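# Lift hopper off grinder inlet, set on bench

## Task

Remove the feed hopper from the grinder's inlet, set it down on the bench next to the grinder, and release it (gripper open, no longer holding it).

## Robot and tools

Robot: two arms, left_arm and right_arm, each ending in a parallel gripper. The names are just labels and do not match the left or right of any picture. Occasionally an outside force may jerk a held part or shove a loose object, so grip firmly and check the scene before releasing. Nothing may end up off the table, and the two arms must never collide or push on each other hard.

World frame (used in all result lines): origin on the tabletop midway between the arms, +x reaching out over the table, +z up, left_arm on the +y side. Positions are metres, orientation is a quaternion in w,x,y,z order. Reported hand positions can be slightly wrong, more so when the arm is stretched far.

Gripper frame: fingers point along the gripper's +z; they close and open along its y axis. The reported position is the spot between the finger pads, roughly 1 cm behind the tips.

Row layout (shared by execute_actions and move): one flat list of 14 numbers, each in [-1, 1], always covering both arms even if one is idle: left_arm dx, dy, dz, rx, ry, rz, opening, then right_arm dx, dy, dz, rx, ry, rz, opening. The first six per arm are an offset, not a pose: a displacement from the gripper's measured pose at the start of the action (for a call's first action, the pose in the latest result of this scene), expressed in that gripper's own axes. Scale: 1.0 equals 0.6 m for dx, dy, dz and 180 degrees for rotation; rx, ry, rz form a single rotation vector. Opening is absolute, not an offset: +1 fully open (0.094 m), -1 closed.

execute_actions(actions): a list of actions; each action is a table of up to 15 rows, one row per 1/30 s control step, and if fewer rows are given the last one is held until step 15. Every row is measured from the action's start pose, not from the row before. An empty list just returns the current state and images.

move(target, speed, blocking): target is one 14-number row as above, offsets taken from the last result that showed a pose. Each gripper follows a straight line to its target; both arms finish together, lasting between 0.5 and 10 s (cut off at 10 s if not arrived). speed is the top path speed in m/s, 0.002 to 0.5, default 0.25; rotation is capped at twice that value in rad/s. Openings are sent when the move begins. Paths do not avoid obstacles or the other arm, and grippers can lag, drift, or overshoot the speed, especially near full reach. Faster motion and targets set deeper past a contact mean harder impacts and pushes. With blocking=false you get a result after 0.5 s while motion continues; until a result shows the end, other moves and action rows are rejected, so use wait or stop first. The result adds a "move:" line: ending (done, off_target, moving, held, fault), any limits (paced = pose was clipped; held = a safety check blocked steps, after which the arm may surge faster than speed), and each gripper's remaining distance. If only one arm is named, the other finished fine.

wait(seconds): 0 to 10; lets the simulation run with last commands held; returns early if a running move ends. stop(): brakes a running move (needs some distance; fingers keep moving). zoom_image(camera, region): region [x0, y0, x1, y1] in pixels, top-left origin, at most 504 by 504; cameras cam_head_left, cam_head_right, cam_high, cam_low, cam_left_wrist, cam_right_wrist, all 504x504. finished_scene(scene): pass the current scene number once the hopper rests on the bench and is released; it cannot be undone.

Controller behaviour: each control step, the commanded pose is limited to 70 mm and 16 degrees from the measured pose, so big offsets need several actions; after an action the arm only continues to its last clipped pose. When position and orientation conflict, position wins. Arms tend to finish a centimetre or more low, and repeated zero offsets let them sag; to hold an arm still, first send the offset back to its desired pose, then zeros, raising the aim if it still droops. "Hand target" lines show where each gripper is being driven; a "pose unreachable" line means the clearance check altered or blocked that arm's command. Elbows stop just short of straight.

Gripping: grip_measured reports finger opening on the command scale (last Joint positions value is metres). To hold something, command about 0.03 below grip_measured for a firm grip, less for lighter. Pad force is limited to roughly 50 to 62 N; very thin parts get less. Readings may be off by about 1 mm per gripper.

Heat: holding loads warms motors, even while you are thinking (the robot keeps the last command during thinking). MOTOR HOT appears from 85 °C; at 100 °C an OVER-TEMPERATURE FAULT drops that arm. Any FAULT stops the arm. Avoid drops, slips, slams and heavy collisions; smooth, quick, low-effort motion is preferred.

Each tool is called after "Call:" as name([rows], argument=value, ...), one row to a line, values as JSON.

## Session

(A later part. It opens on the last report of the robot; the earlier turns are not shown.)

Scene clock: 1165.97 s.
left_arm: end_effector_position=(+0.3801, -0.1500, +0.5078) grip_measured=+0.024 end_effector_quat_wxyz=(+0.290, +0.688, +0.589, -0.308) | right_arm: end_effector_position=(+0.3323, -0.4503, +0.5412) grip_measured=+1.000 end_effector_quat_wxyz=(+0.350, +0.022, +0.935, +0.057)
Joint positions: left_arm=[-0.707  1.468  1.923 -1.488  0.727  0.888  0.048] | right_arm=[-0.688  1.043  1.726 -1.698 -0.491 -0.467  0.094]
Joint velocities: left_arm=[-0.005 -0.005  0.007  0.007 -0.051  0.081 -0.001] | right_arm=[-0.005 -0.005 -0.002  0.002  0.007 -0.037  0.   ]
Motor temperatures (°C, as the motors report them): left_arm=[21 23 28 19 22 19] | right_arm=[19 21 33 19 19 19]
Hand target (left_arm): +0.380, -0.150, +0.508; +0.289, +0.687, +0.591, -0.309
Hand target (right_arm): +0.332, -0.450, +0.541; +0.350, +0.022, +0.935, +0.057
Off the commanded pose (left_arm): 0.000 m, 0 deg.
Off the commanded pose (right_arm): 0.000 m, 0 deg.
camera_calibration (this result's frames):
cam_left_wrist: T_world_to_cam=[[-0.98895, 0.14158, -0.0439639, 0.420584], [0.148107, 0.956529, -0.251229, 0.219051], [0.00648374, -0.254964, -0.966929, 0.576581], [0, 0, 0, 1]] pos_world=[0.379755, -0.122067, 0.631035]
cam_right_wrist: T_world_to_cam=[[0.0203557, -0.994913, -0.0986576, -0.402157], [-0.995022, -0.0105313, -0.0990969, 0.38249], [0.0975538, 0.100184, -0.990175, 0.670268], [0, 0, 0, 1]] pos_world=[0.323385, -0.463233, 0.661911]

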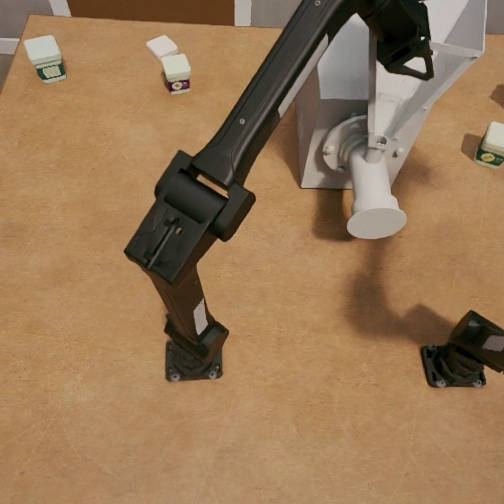

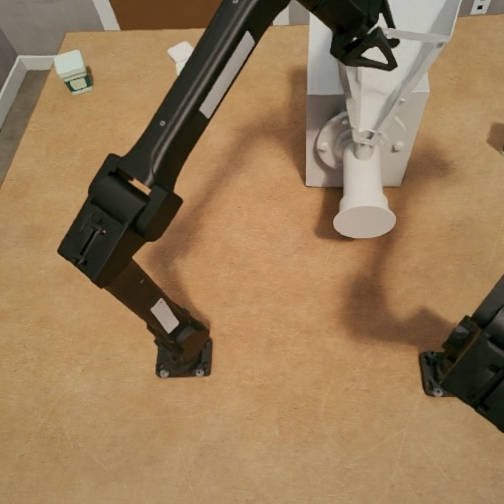

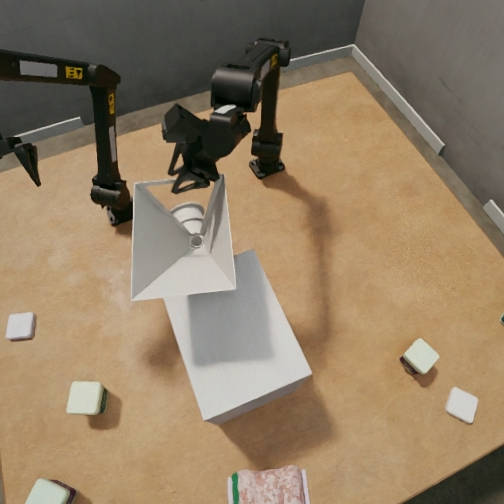

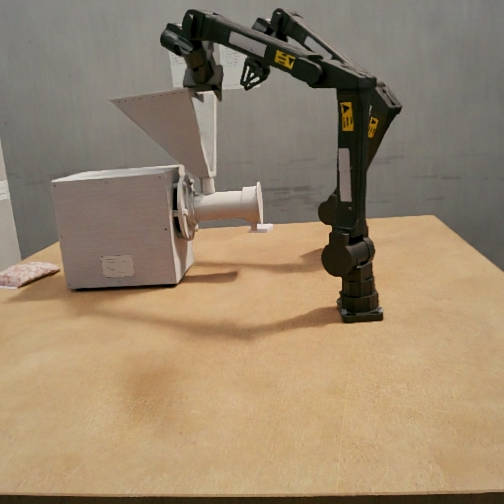

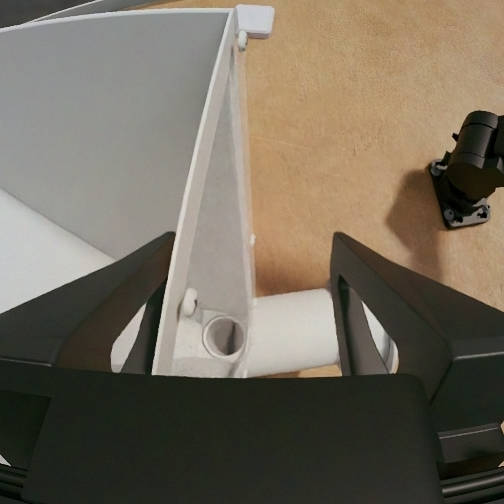

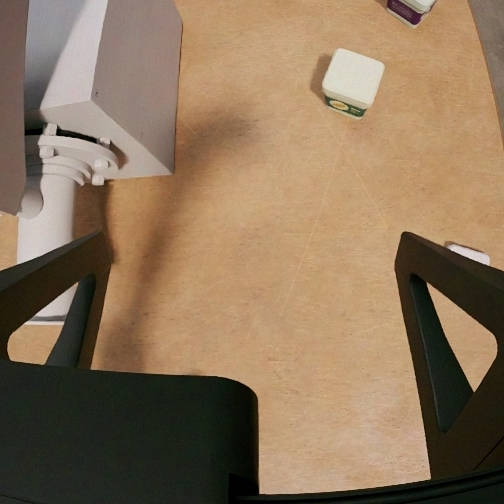

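Call:
move(target=[-0.0018,0.0283,-0.0066,0.0512,-0.0024,0.0428,0.5,0,0,0,0,0,0,1], speed=0.03)

Scene clock: 1190.67 s.
left_arm: end_effector_position=(+0.3775, -0.1512, +0.5075) grip_measured=+0.498 end_effector_quat_wxyz=(+0.257, +0.736, +0.524, -0.343) | right_arm: end_effector_position=(+0.3323, -0.4503, +0.5412) grip_measured=+1.000 end_effector_quat_wxyz=(+0.350, +0.022, +0.935, +0.057)
Joint positions: left_arm=[-0.686  1.572  2.053 -1.705  0.833  1.142  0.07 ] | right_arm=[-0.688  1.043  1.726 -1.698 -0.491 -0.467  0.094]
Joint velocities: left_arm=[ 0.005  0.015 -0.002 -0.012  0.037 -0.022 -0.001] | right_arm=[-0.005 -0.024 -0.007 -0.002 -0.037 -0.022  0.   ]
Motor temperatures (°C, as the motors report them): left_arm=[21 23 29 19 22 19] | right_arm=[19 21 33 19 19 19]
Hand target (left_arm): +0.396, -0.150, +0.512; +0.273, +0.739, +0.519, -0.333
Hand target (right_arm): +0.332, -0.450, +0.541; +0.350, +0.022, +0.935, +0.057
Off the commanded pose (left_arm): 0.020 m, 2 deg.
Off the commanded pose (right_arm): 0.000 m, 0 deg.
joint sent to its limit (left arm) — the command would take joint 4 (wrist pitch) past its lower limit, so that joint was sent only as far as its limit.
move: off_target (left_arm)
camera_calibration (this result's frames):
cam_left_wrist: T_world_to_cam=[[-0.946016, 0.322957, -0.0274495, 0.420983], [0.318486, 0.910504, -0.263722, 0.155641], [-0.0601779, -0.258227, -0.964208, 0.599264], [0, 0, 0, 1]] pos_world=[0.38475, -0.122925, 0.630417]
cam_right_wrist: T_world_to_cam=[[0.0203557, -0.994913, -0.0986576, -0.402157], [-0.995022, -0.0105313, -0.0990969, 0.38249], [0.0975538, 0.100184, -0.990175, 0.670268], [0, 0, 0, 1]] pos_world=[0.323385, -0.463233, 0.661911]

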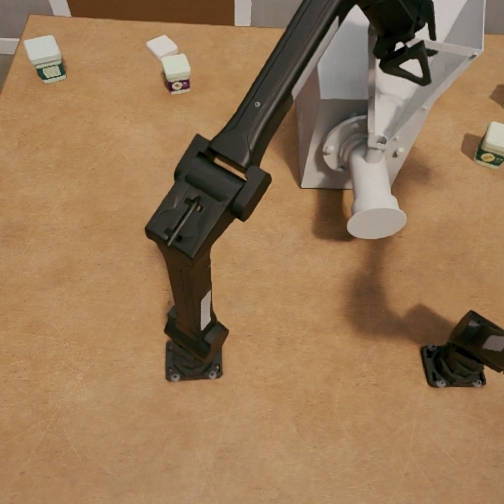

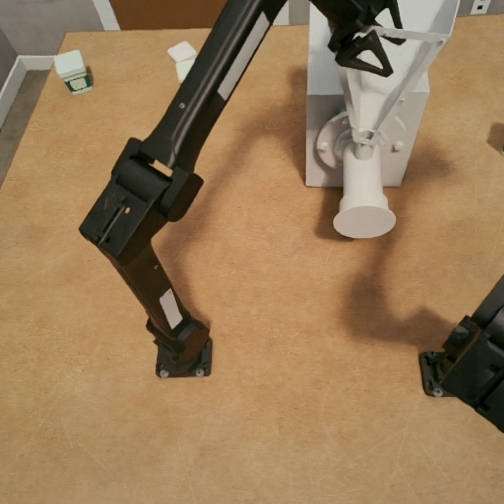

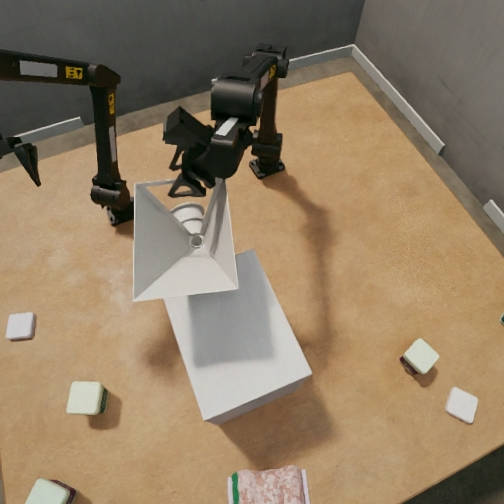

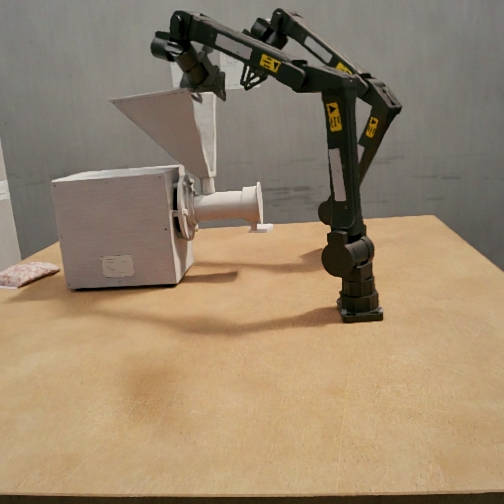

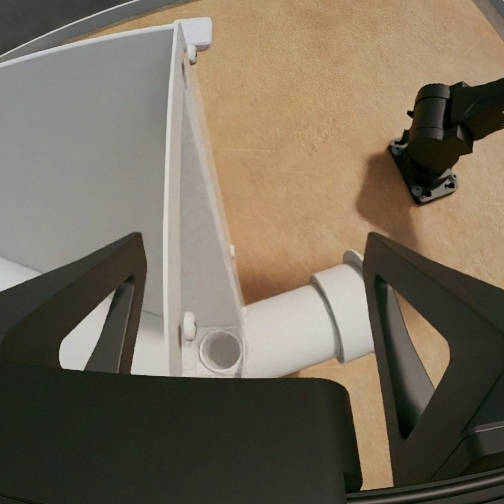

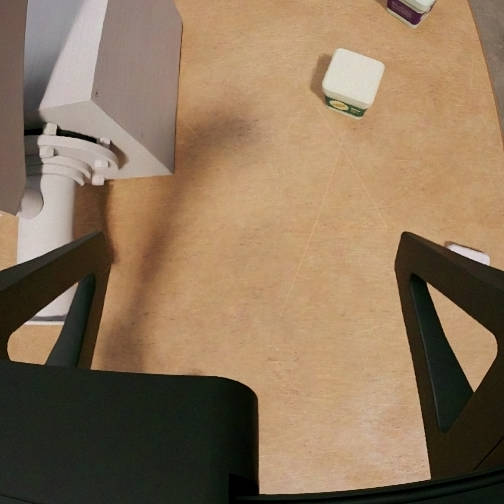

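Call:
move(target=[-0.0037,0.0352,-0.0142,-0.043,0.001,-0.0351,0.6,0,0,0,0,0,0,1], speed=0.03)

Scene clock: 1227.30 s.
left_arm: end_effector_position=(+0.3905, -0.1519, +0.5093) grip_measured=+0.598 end_effector_quat_wxyz=(+0.266, +0.687, +0.591, -0.330) | right_arm: end_effector_position=(+0.3323, -0.4503, +0.5412) grip_measured=+1.000 end_effector_quat_wxyz=(+0.350, +0.022, +0.935, +0.057)
Joint positions: left_arm=[-0.686  1.537  2.011 -1.584  0.774  0.921  0.075] | right_arm=[-0.688  1.043  1.726 -1.698 -0.491 -0.467  0.094]
Joint velocities: left_arm=[-0.005 -0.005  0.002 -0.017  0.007  0.051 -0.001] | right_arm=[-0.024 -0.005  0.002 -0.007 -0.007  0.007  0.   ]
Motor temperatures (°C, as the motors report them): left_arm=[21 23 31 19 22 19] | right_arm=[19 21 33 19 19 19]
Hand target (left_arm): +0.399, -0.153, +0.515; +0.287, +0.687, +0.586, -0.320
Hand target (right_arm): +0.332, -0.450, +0.541; +0.350, +0.022, +0.935, +0.057
Off the commanded pose (left_arm): 0.010 m, 3 deg.
Off the commanded pose (right_arm): 0.000 m, 0 deg.
move: off_target (left_arm)
camera_calibration (this result's frames):
cam_left_wrist: T_world_to_cam=[[-0.98619, 0.164816, 0.0162593, 0.402937], [0.155352, 0.954629, -0.254067, 0.21808], [-0.0573957, -0.248032, -0.96705, 0.603517], [0, 0, 0, 1]] pos_world=[0.398133, -0.124904, 0.632487]
cam_right_wrist: T_world_to_cam=[[0.0203557, -0.994913, -0.0986576, -0.402157], [-0.995022, -0.0105313, -0.0990969, 0.38249], [0.0975538, 0.100184, -0.990175, 0.670268], [0, 0, 0, 1]] pos_world=[0.323385, -0.463233, 0.661911]

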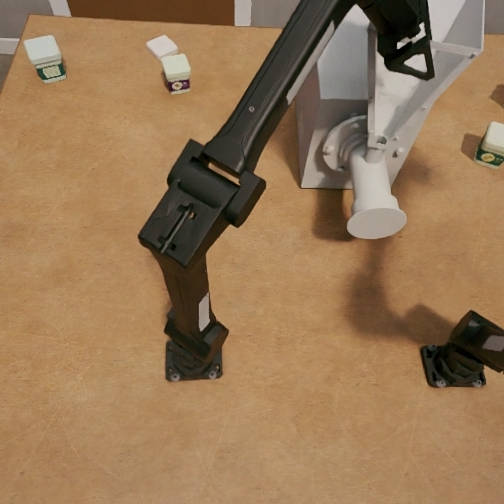

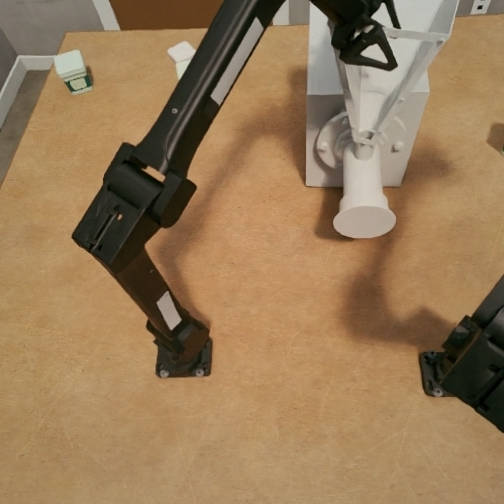

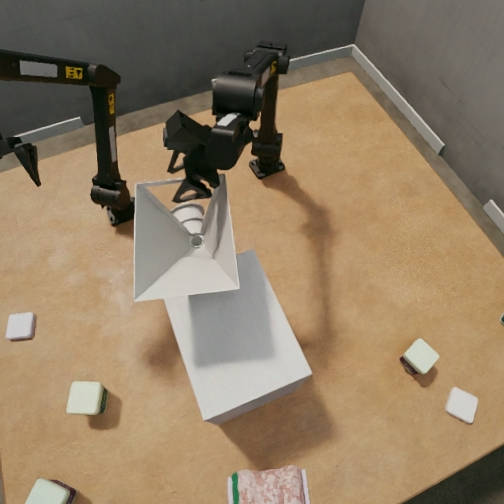

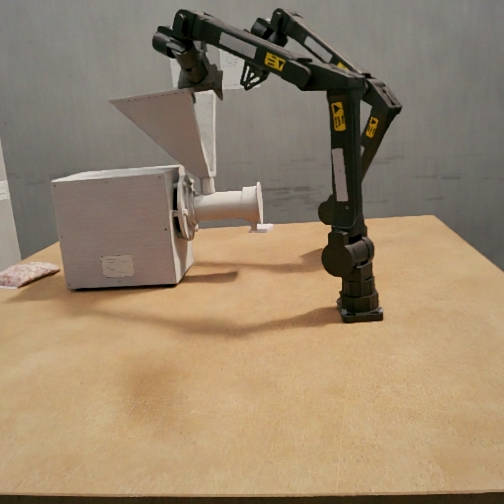

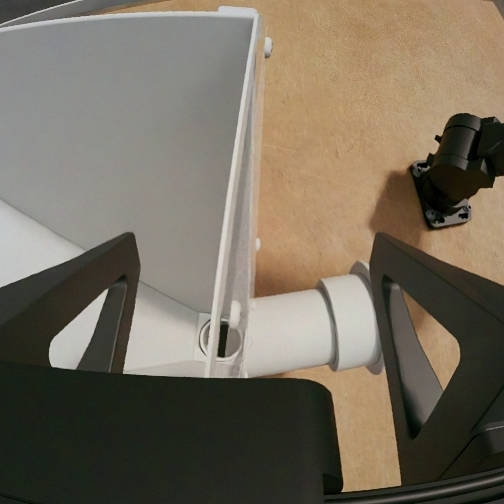

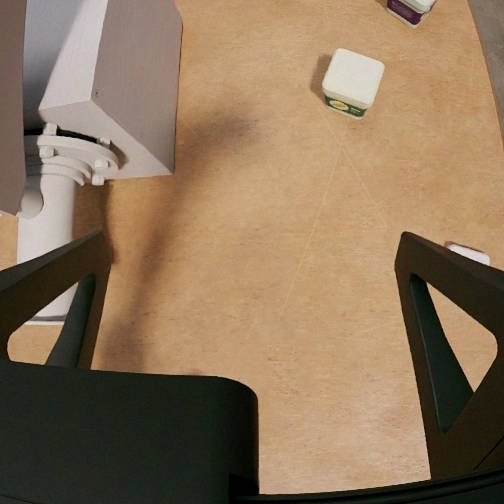

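Call:
execute_actions([
  [[0,0.02,0.003,0,0,0,0.3,0,0,0,0,0,0,1]],
  [[0,0.008,0.003,0,0,0,0.0,0,0,0,0,0,0,1]],
  [[0,0,0,0,0,0,-0.3,0,0,0,0,0,0,1]],
])

Scene clock: 1233.50 s.
left_arm: end_effector_position=(+0.3761, -0.1494, +0.5112) grip_measured=+0.038 end_effector_quat_wxyz=(+0.249, +0.685, +0.593, -0.343) | right_arm: end_effector_position=(+0.3323, -0.4503, +0.5412) grip_measured=+1.000 end_effector_quat_wxyz=(+0.350, +0.022, +0.935, +0.057)
Joint positions: left_arm=[-0.694  1.528  2.01  -1.627  0.79   0.917  0.049] | right_arm=[-0.688  1.043  1.726 -1.698 -0.491 -0.467  0.094]
Joint velocities: left_arm=[ 0.005 -0.015  0.002 -0.012 -0.022 -0.007  0.   ] | right_arm=[-0.005 -0.015 -0.007  0.017  0.037  0.007  0.   ]
Motor temperatures (°C, as the motors report them): left_arm=[21 23 30 19 21 19] | right_arm=[19 21 33 19 19 19]
Hand target (left_arm): +0.376, -0.150, +0.511; +0.249, +0.684, +0.594, -0.343
Hand target (right_arm): +0.332, -0.450, +0.541; +0.350, +0.022, +0.935, +0.057
Off the commanded pose (left_arm): 0.000 m, 0 deg.
Off the commanded pose (right_arm): 0.000 m, 0 deg.
camera_calibration (this result's frames):
cam_left_wrist: T_world_to_cam=[[-0.98242, 0.177429, 0.0580541, 0.367399], [0.157547, 0.954804, -0.252049, 0.216582], [-0.100151, -0.238471, -0.965972, 0.622132], [0, 0, 0, 1]] pos_world=[0.389125, -0.12362, 0.634222]
cam_right_wrist: T_world_to_cam=[[0.0203557, -0.994913, -0.0986576, -0.402157], [-0.995022, -0.0105313, -0.0990969, 0.38249], [0.0975538, 0.100184, -0.990175, 0.670268], [0, 0, 0, 1]] pos_world=[0.323385, -0.463233, 0.661911]

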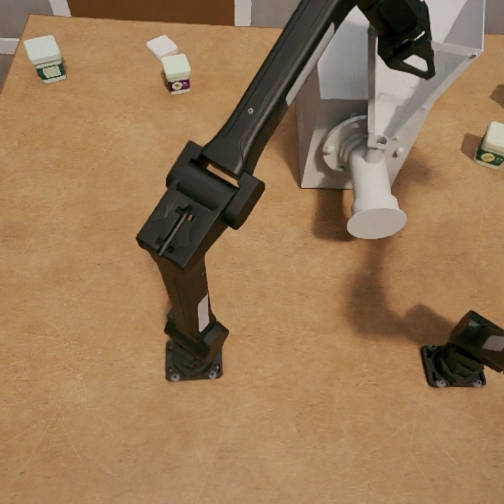

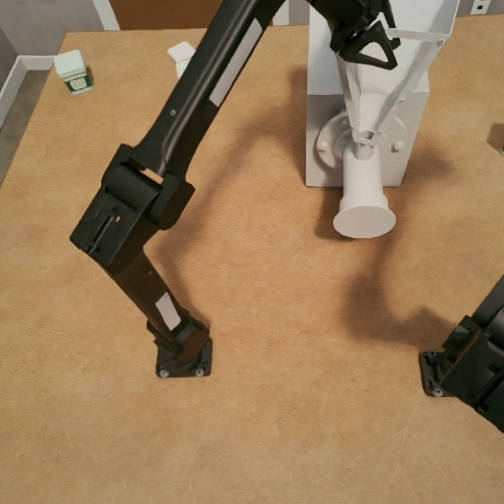

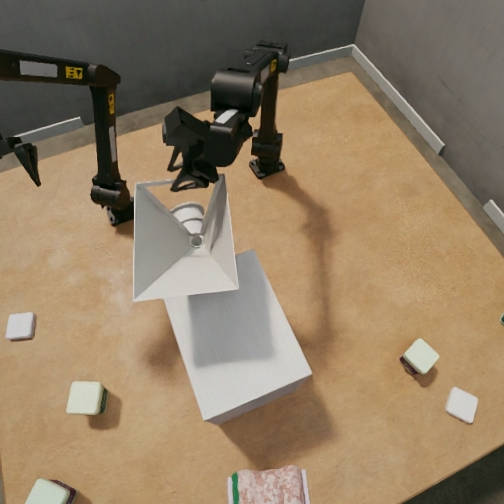

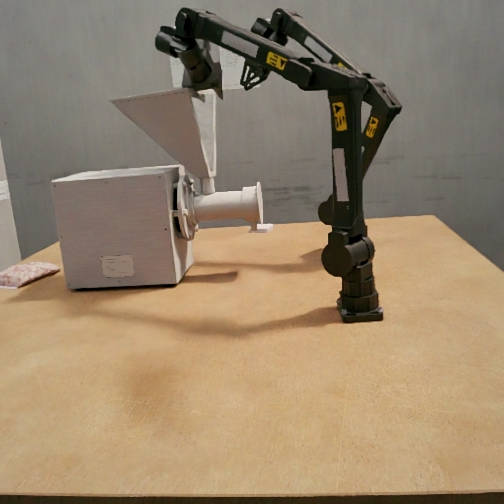

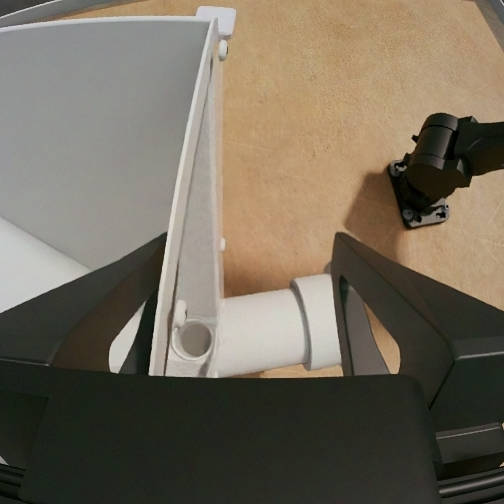

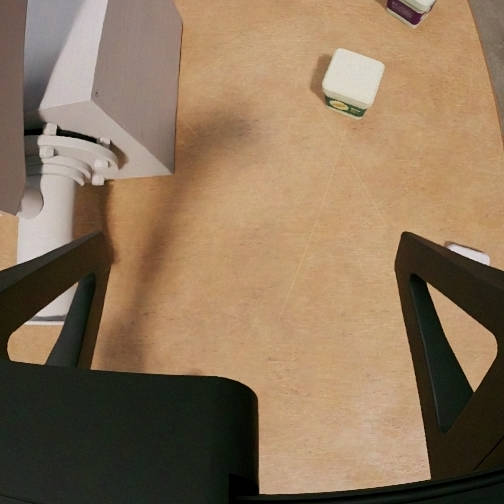

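Call:
zoom_image(camera="cam_low", region=[130,30,290,150])

Call:
zoom_image(camera="cam_head_right", region=[290,0,470,130])

Call:
zoom_image(camera="cam_high", region=[120,100,280,230])

Region (130, 30, 290, 150) of cam_low's 504x504 image, scaled by 3.150, with more detail than that image has; it fills the top 378 rows of this view, and the rest is white.

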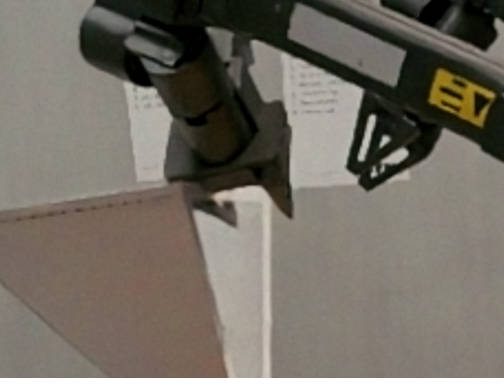

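Region (290, 0, 470, 130) of cam_head_right's 504x504 image, scaled by 2.800, with more detail than that image has.

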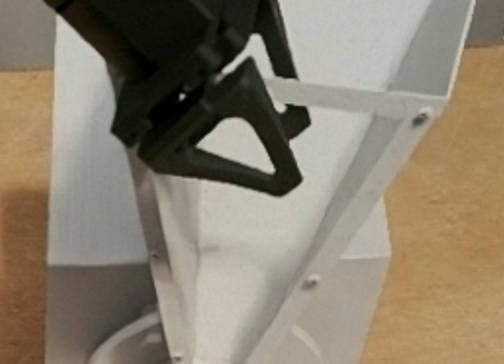

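Region (120, 100, 280, 230) of cam_high's 504x504 image, scaled by 3.150, with more detail than that image has; it fills the top 410 rows of this view, and the rest is white.

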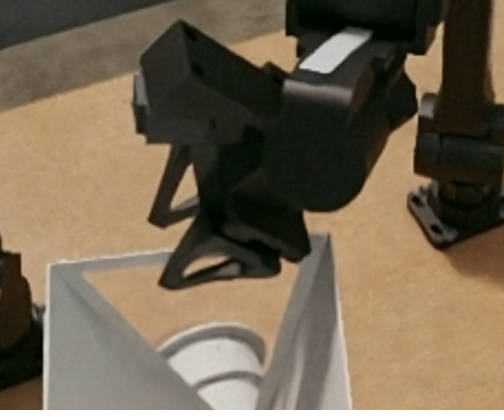

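Call:
execute_actions([
  [[0,0,0,0,0,0,-0.1,0,0,0,0,0,0,1]],
])

Scene clock: 1298.90 s.
left_arm: end_effector_position=(+0.3761, -0.1494, +0.5112) grip_measured=+0.038 end_effector_quat_wxyz=(+0.249, +0.685, +0.593, -0.343) | right_arm: end_effector_position=(+0.3323, -0.4503, +0.5412) grip_measured=+1.000 end_effector_quat_wxyz=(+0.350, +0.022, +0.935, +0.057)
Joint positions: left_arm=[-0.694  1.528  2.01  -1.627  0.79   0.919  0.049] | right_arm=[-0.688  1.043  1.726 -1.698 -0.491 -0.467  0.094]
Joint velocities: left_arm=[-0.015 -0.005 -0.002 -0.007  0.007 -0.007 -0.001] | right_arm=[-0.005 -0.005 -0.007 -0.007  0.066  0.007  0.   ]
Motor temperatures (°C, as the motors report them): left_arm=[21 23 28 19 21 19] | right_arm=[19 21 33 19 19 19]
Hand target (left_arm): +0.376, -0.149, +0.511; +0.249, +0.685, +0.593, -0.343
Hand target (right_arm): +0.332, -0.450, +0.541; +0.350, +0.022, +0.935, +0.057
Off the commanded pose (left_arm): 0.000 m, 0 deg.
Off the commanded pose (right_arm): 0.000 m, 0 deg.
camera_calibration (this result's frames):
cam_left_wrist: T_world_to_cam=[[-0.982339, 0.178161, 0.0571782, 0.367926], [0.158463, 0.954638, -0.252104, 0.216241], [-0.0994996, -0.238591, -0.966009, 0.621888], [0, 0, 0, 1]] pos_world=[0.389039, -0.123605, 0.634228]
cam_right_wrist: T_world_to_cam=[[0.0203557, -0.994913, -0.0986576, -0.402157], [-0.995022, -0.0105313, -0.0990969, 0.38249], [0.0975538, 0.100184, -0.990175, 0.670268], [0, 0, 0, 1]] pos_world=[0.323385, -0.463233, 0.661911]

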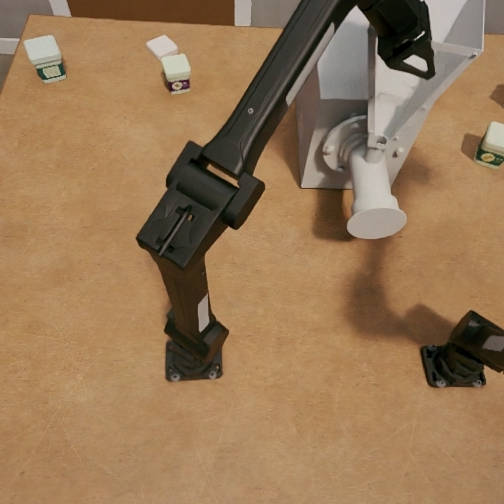

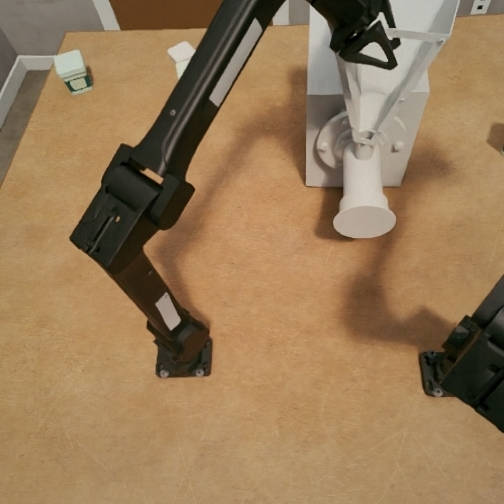

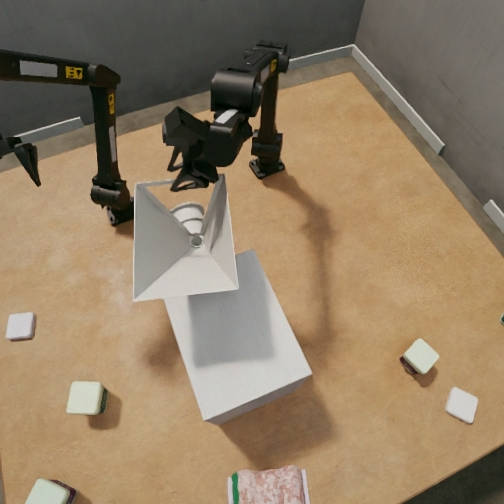

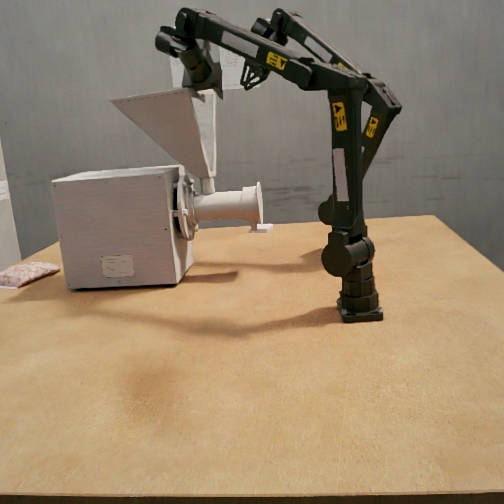

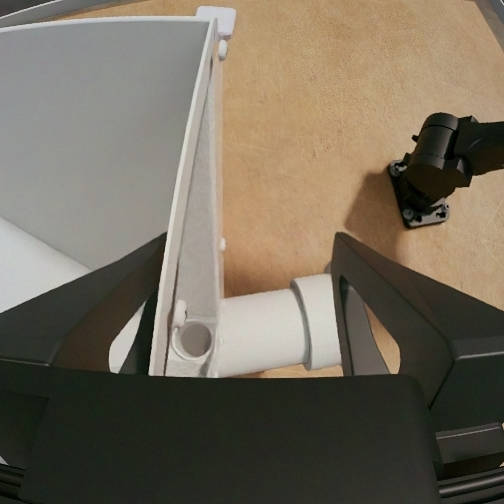

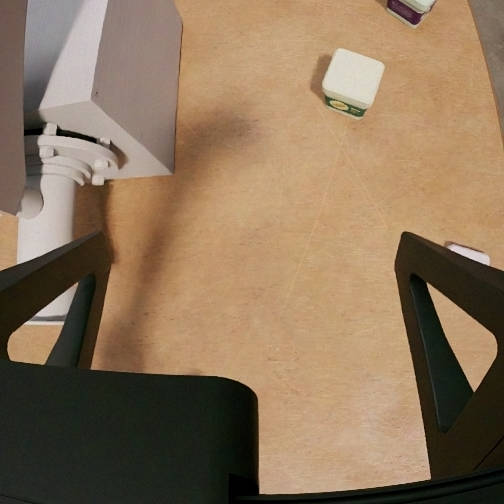

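Call:
move(target=[-0.038,0.002,-0.033,0,0,0,-0.3,0,0,0,0,0,0,1], speed=0.02)

Scene clock: 1322.13 s.
left_arm: end_effector_position=(+0.3745, -0.1481, +0.5117) grip_measured=+0.041 end_effector_quat_wxyz=(+0.226, +0.686, +0.599, -0.347) | right_arm: end_effector_position=(+0.3323, -0.4503, +0.5412) grip_measured=+1.000 end_effector_quat_wxyz=(+0.350, +0.022, +0.935, +0.057)
Joint positions: left_arm=[-0.694  1.559  2.061 -1.705  0.789  0.935  0.049] | right_arm=[-0.688  1.043  1.726 -1.698 -0.491 -0.467  0.094]
Joint velocities: left_arm=[ 0.005 -0.005  0.017  0.012 -0.007  0.051 -0.   ] | right_arm=[-0.015 -0.005 -0.002  0.002  0.037  0.007  0.   ]
Motor temperatures (°C, as the motors report them): left_arm=[21 23 29 19 21 19] | right_arm=[19 21 33 19 19 19]
Hand target (left_arm): +0.377, -0.148, +0.540; +0.254, +0.683, +0.593, -0.343
Hand target (right_arm): +0.332, -0.450, +0.541; +0.350, +0.022, +0.935, +0.057
Off the commanded pose (left_arm): 0.030 m, 3 deg.
Off the commanded pose (right_arm): 0.000 m, 0 deg.
joint sent to its limit (left arm) — the command would take joint 4 (wrist pitch) past its lower limit, so that joint was sent only as far as its limit.
move: off_target (left_arm)
camera_calibration (this result's frames):
cam_left_wrist: T_world_to_cam=[[-0.977866, 0.185529, 0.0967308, 0.345267], [0.15971, 0.96053, -0.22776, 0.203336], [-0.135169, -0.20727, -0.968901, 0.642047], [0, 0, 0, 1]] pos_world=[0.391935, -0.126291, 0.634994]
cam_right_wrist: T_world_to_cam=[[0.0203557, -0.994913, -0.0986576, -0.402157], [-0.995022, -0.0105313, -0.0990969, 0.38249], [0.0975538, 0.100184, -0.990175, 0.670268], [0, 0, 0, 1]] pos_world=[0.323385, -0.463233, 0.661911]

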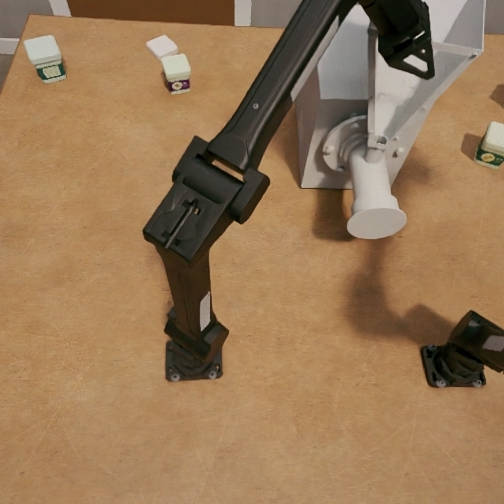

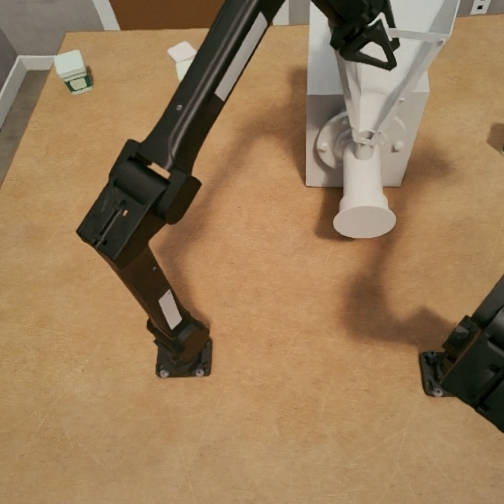

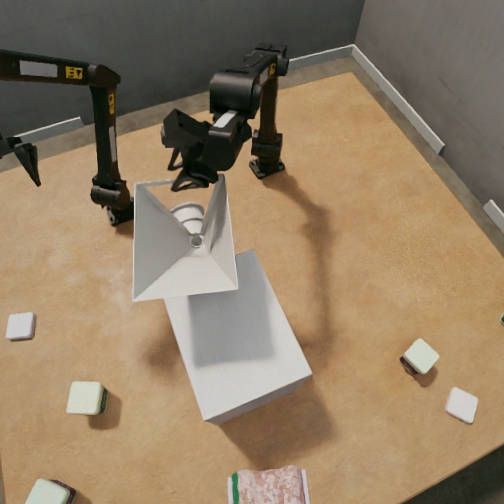

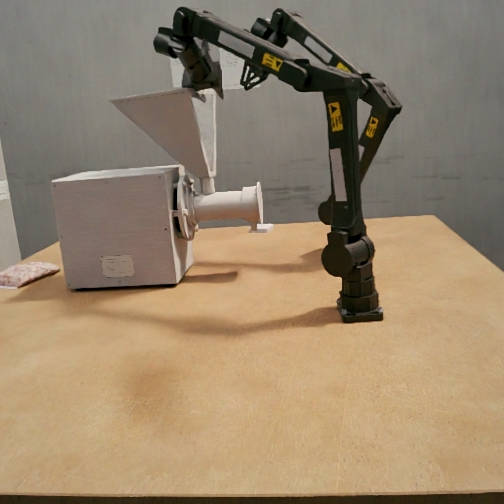

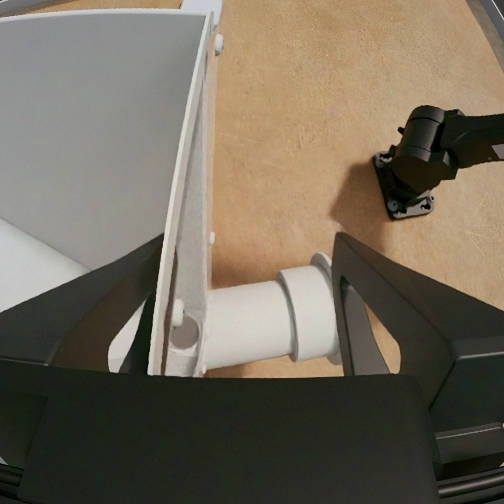

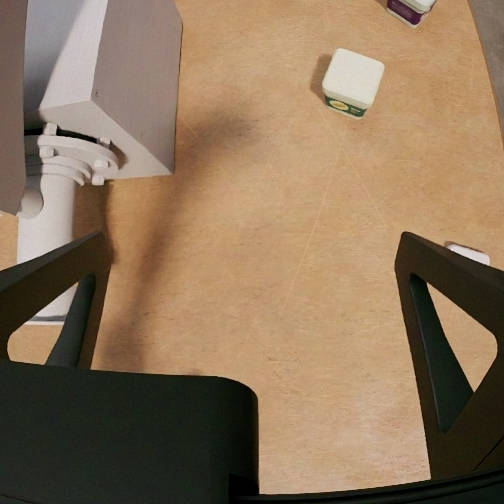

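Call:
move(target=[-0.0213,0.0115,0.0223,-0.1037,-0.0147,-0.0915,0.0,0,0,0,0,0,0,1], speed=0.03)

Scene clock: 1359.60 s.
left_arm: end_effector_position=(+0.3902, -0.1604, +0.5091) grip_measured=+0.036 end_effector_quat_wxyz=(+0.307, +0.556, +0.721, -0.276) | right_arm: end_effector_position=(+0.3323, -0.4503, +0.5412) grip_measured=+1.000 end_effector_quat_wxyz=(+0.350, +0.022, +0.935, +0.057)
Joint positions: left_arm=[-0.773  1.4    1.839 -1.289  0.502  0.425  0.049] | right_arm=[-0.688  1.043  1.726 -1.698 -0.491 -0.467  0.094]
Joint velocities: left_arm=[-0.005  0.005  0.002 -0.007  0.007 -0.007 -0.001] | right_arm=[ 0.005 -0.015  0.002 -0.002 -0.007  0.007  0.   ]
Motor temperatures (°C, as the motors report them): left_arm=[21 23 31 19 21 19] | right_arm=[19 21 32 19 19 19]
Hand target (left_arm): +0.378, -0.167, +0.511; +0.297, +0.540, +0.732, -0.291
Hand target (right_arm): +0.332, -0.450, +0.541; +0.350, +0.022, +0.935, +0.057
Off the commanded pose (left_arm): 0.014 m, 3 deg.
Off the commanded pose (right_arm): 0.000 m, 0 deg.
move: off_target (left_arm)
camera_calibration (this result's frames):
cam_left_wrist: T_world_to_cam=[[-0.973115, -0.224994, 0.0492418, 0.31964], [-0.230259, 0.945473, -0.230351, 0.363086], [0.00527069, -0.235496, -0.971861, 0.581256], [0, 0, 0, 1]] pos_world=[0.391586, -0.134488, 0.632798]
cam_right_wrist: T_world_to_cam=[[0.0203557, -0.994913, -0.0986576, -0.402157], [-0.995022, -0.0105313, -0.0990969, 0.38249], [0.0975538, 0.100184, -0.990175, 0.670268], [0, 0, 0, 1]] pos_world=[0.323385, -0.463233, 0.661911]

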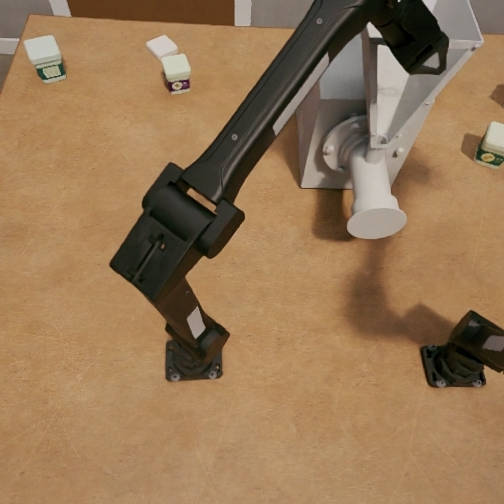

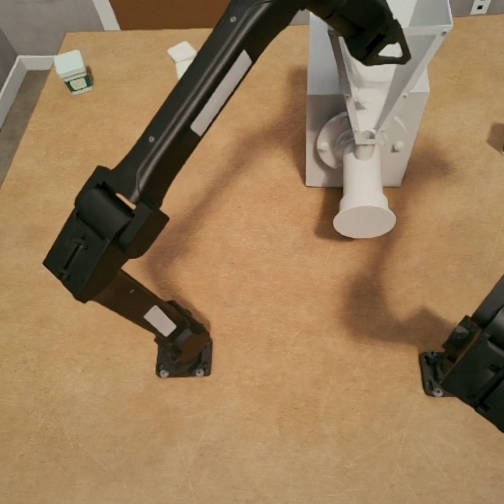

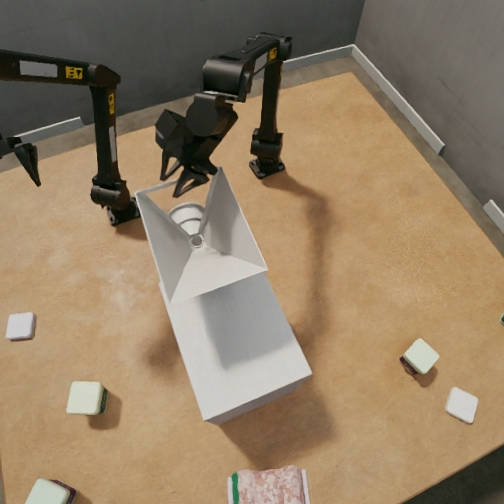

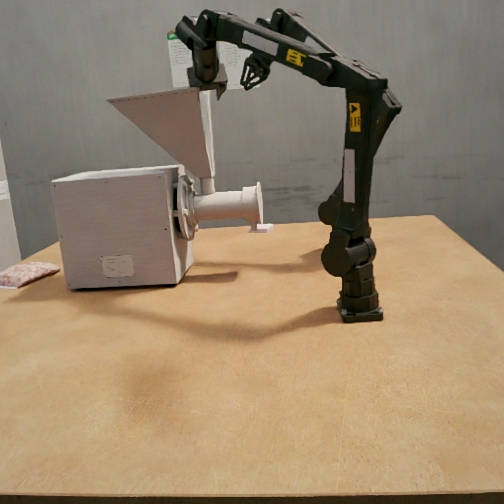

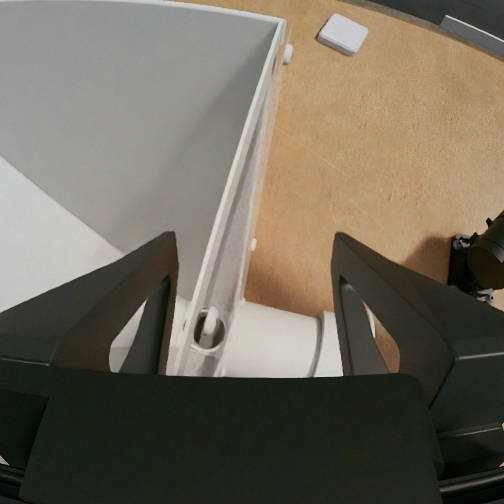

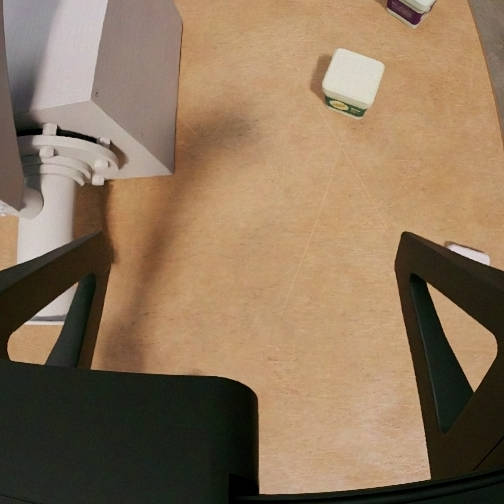

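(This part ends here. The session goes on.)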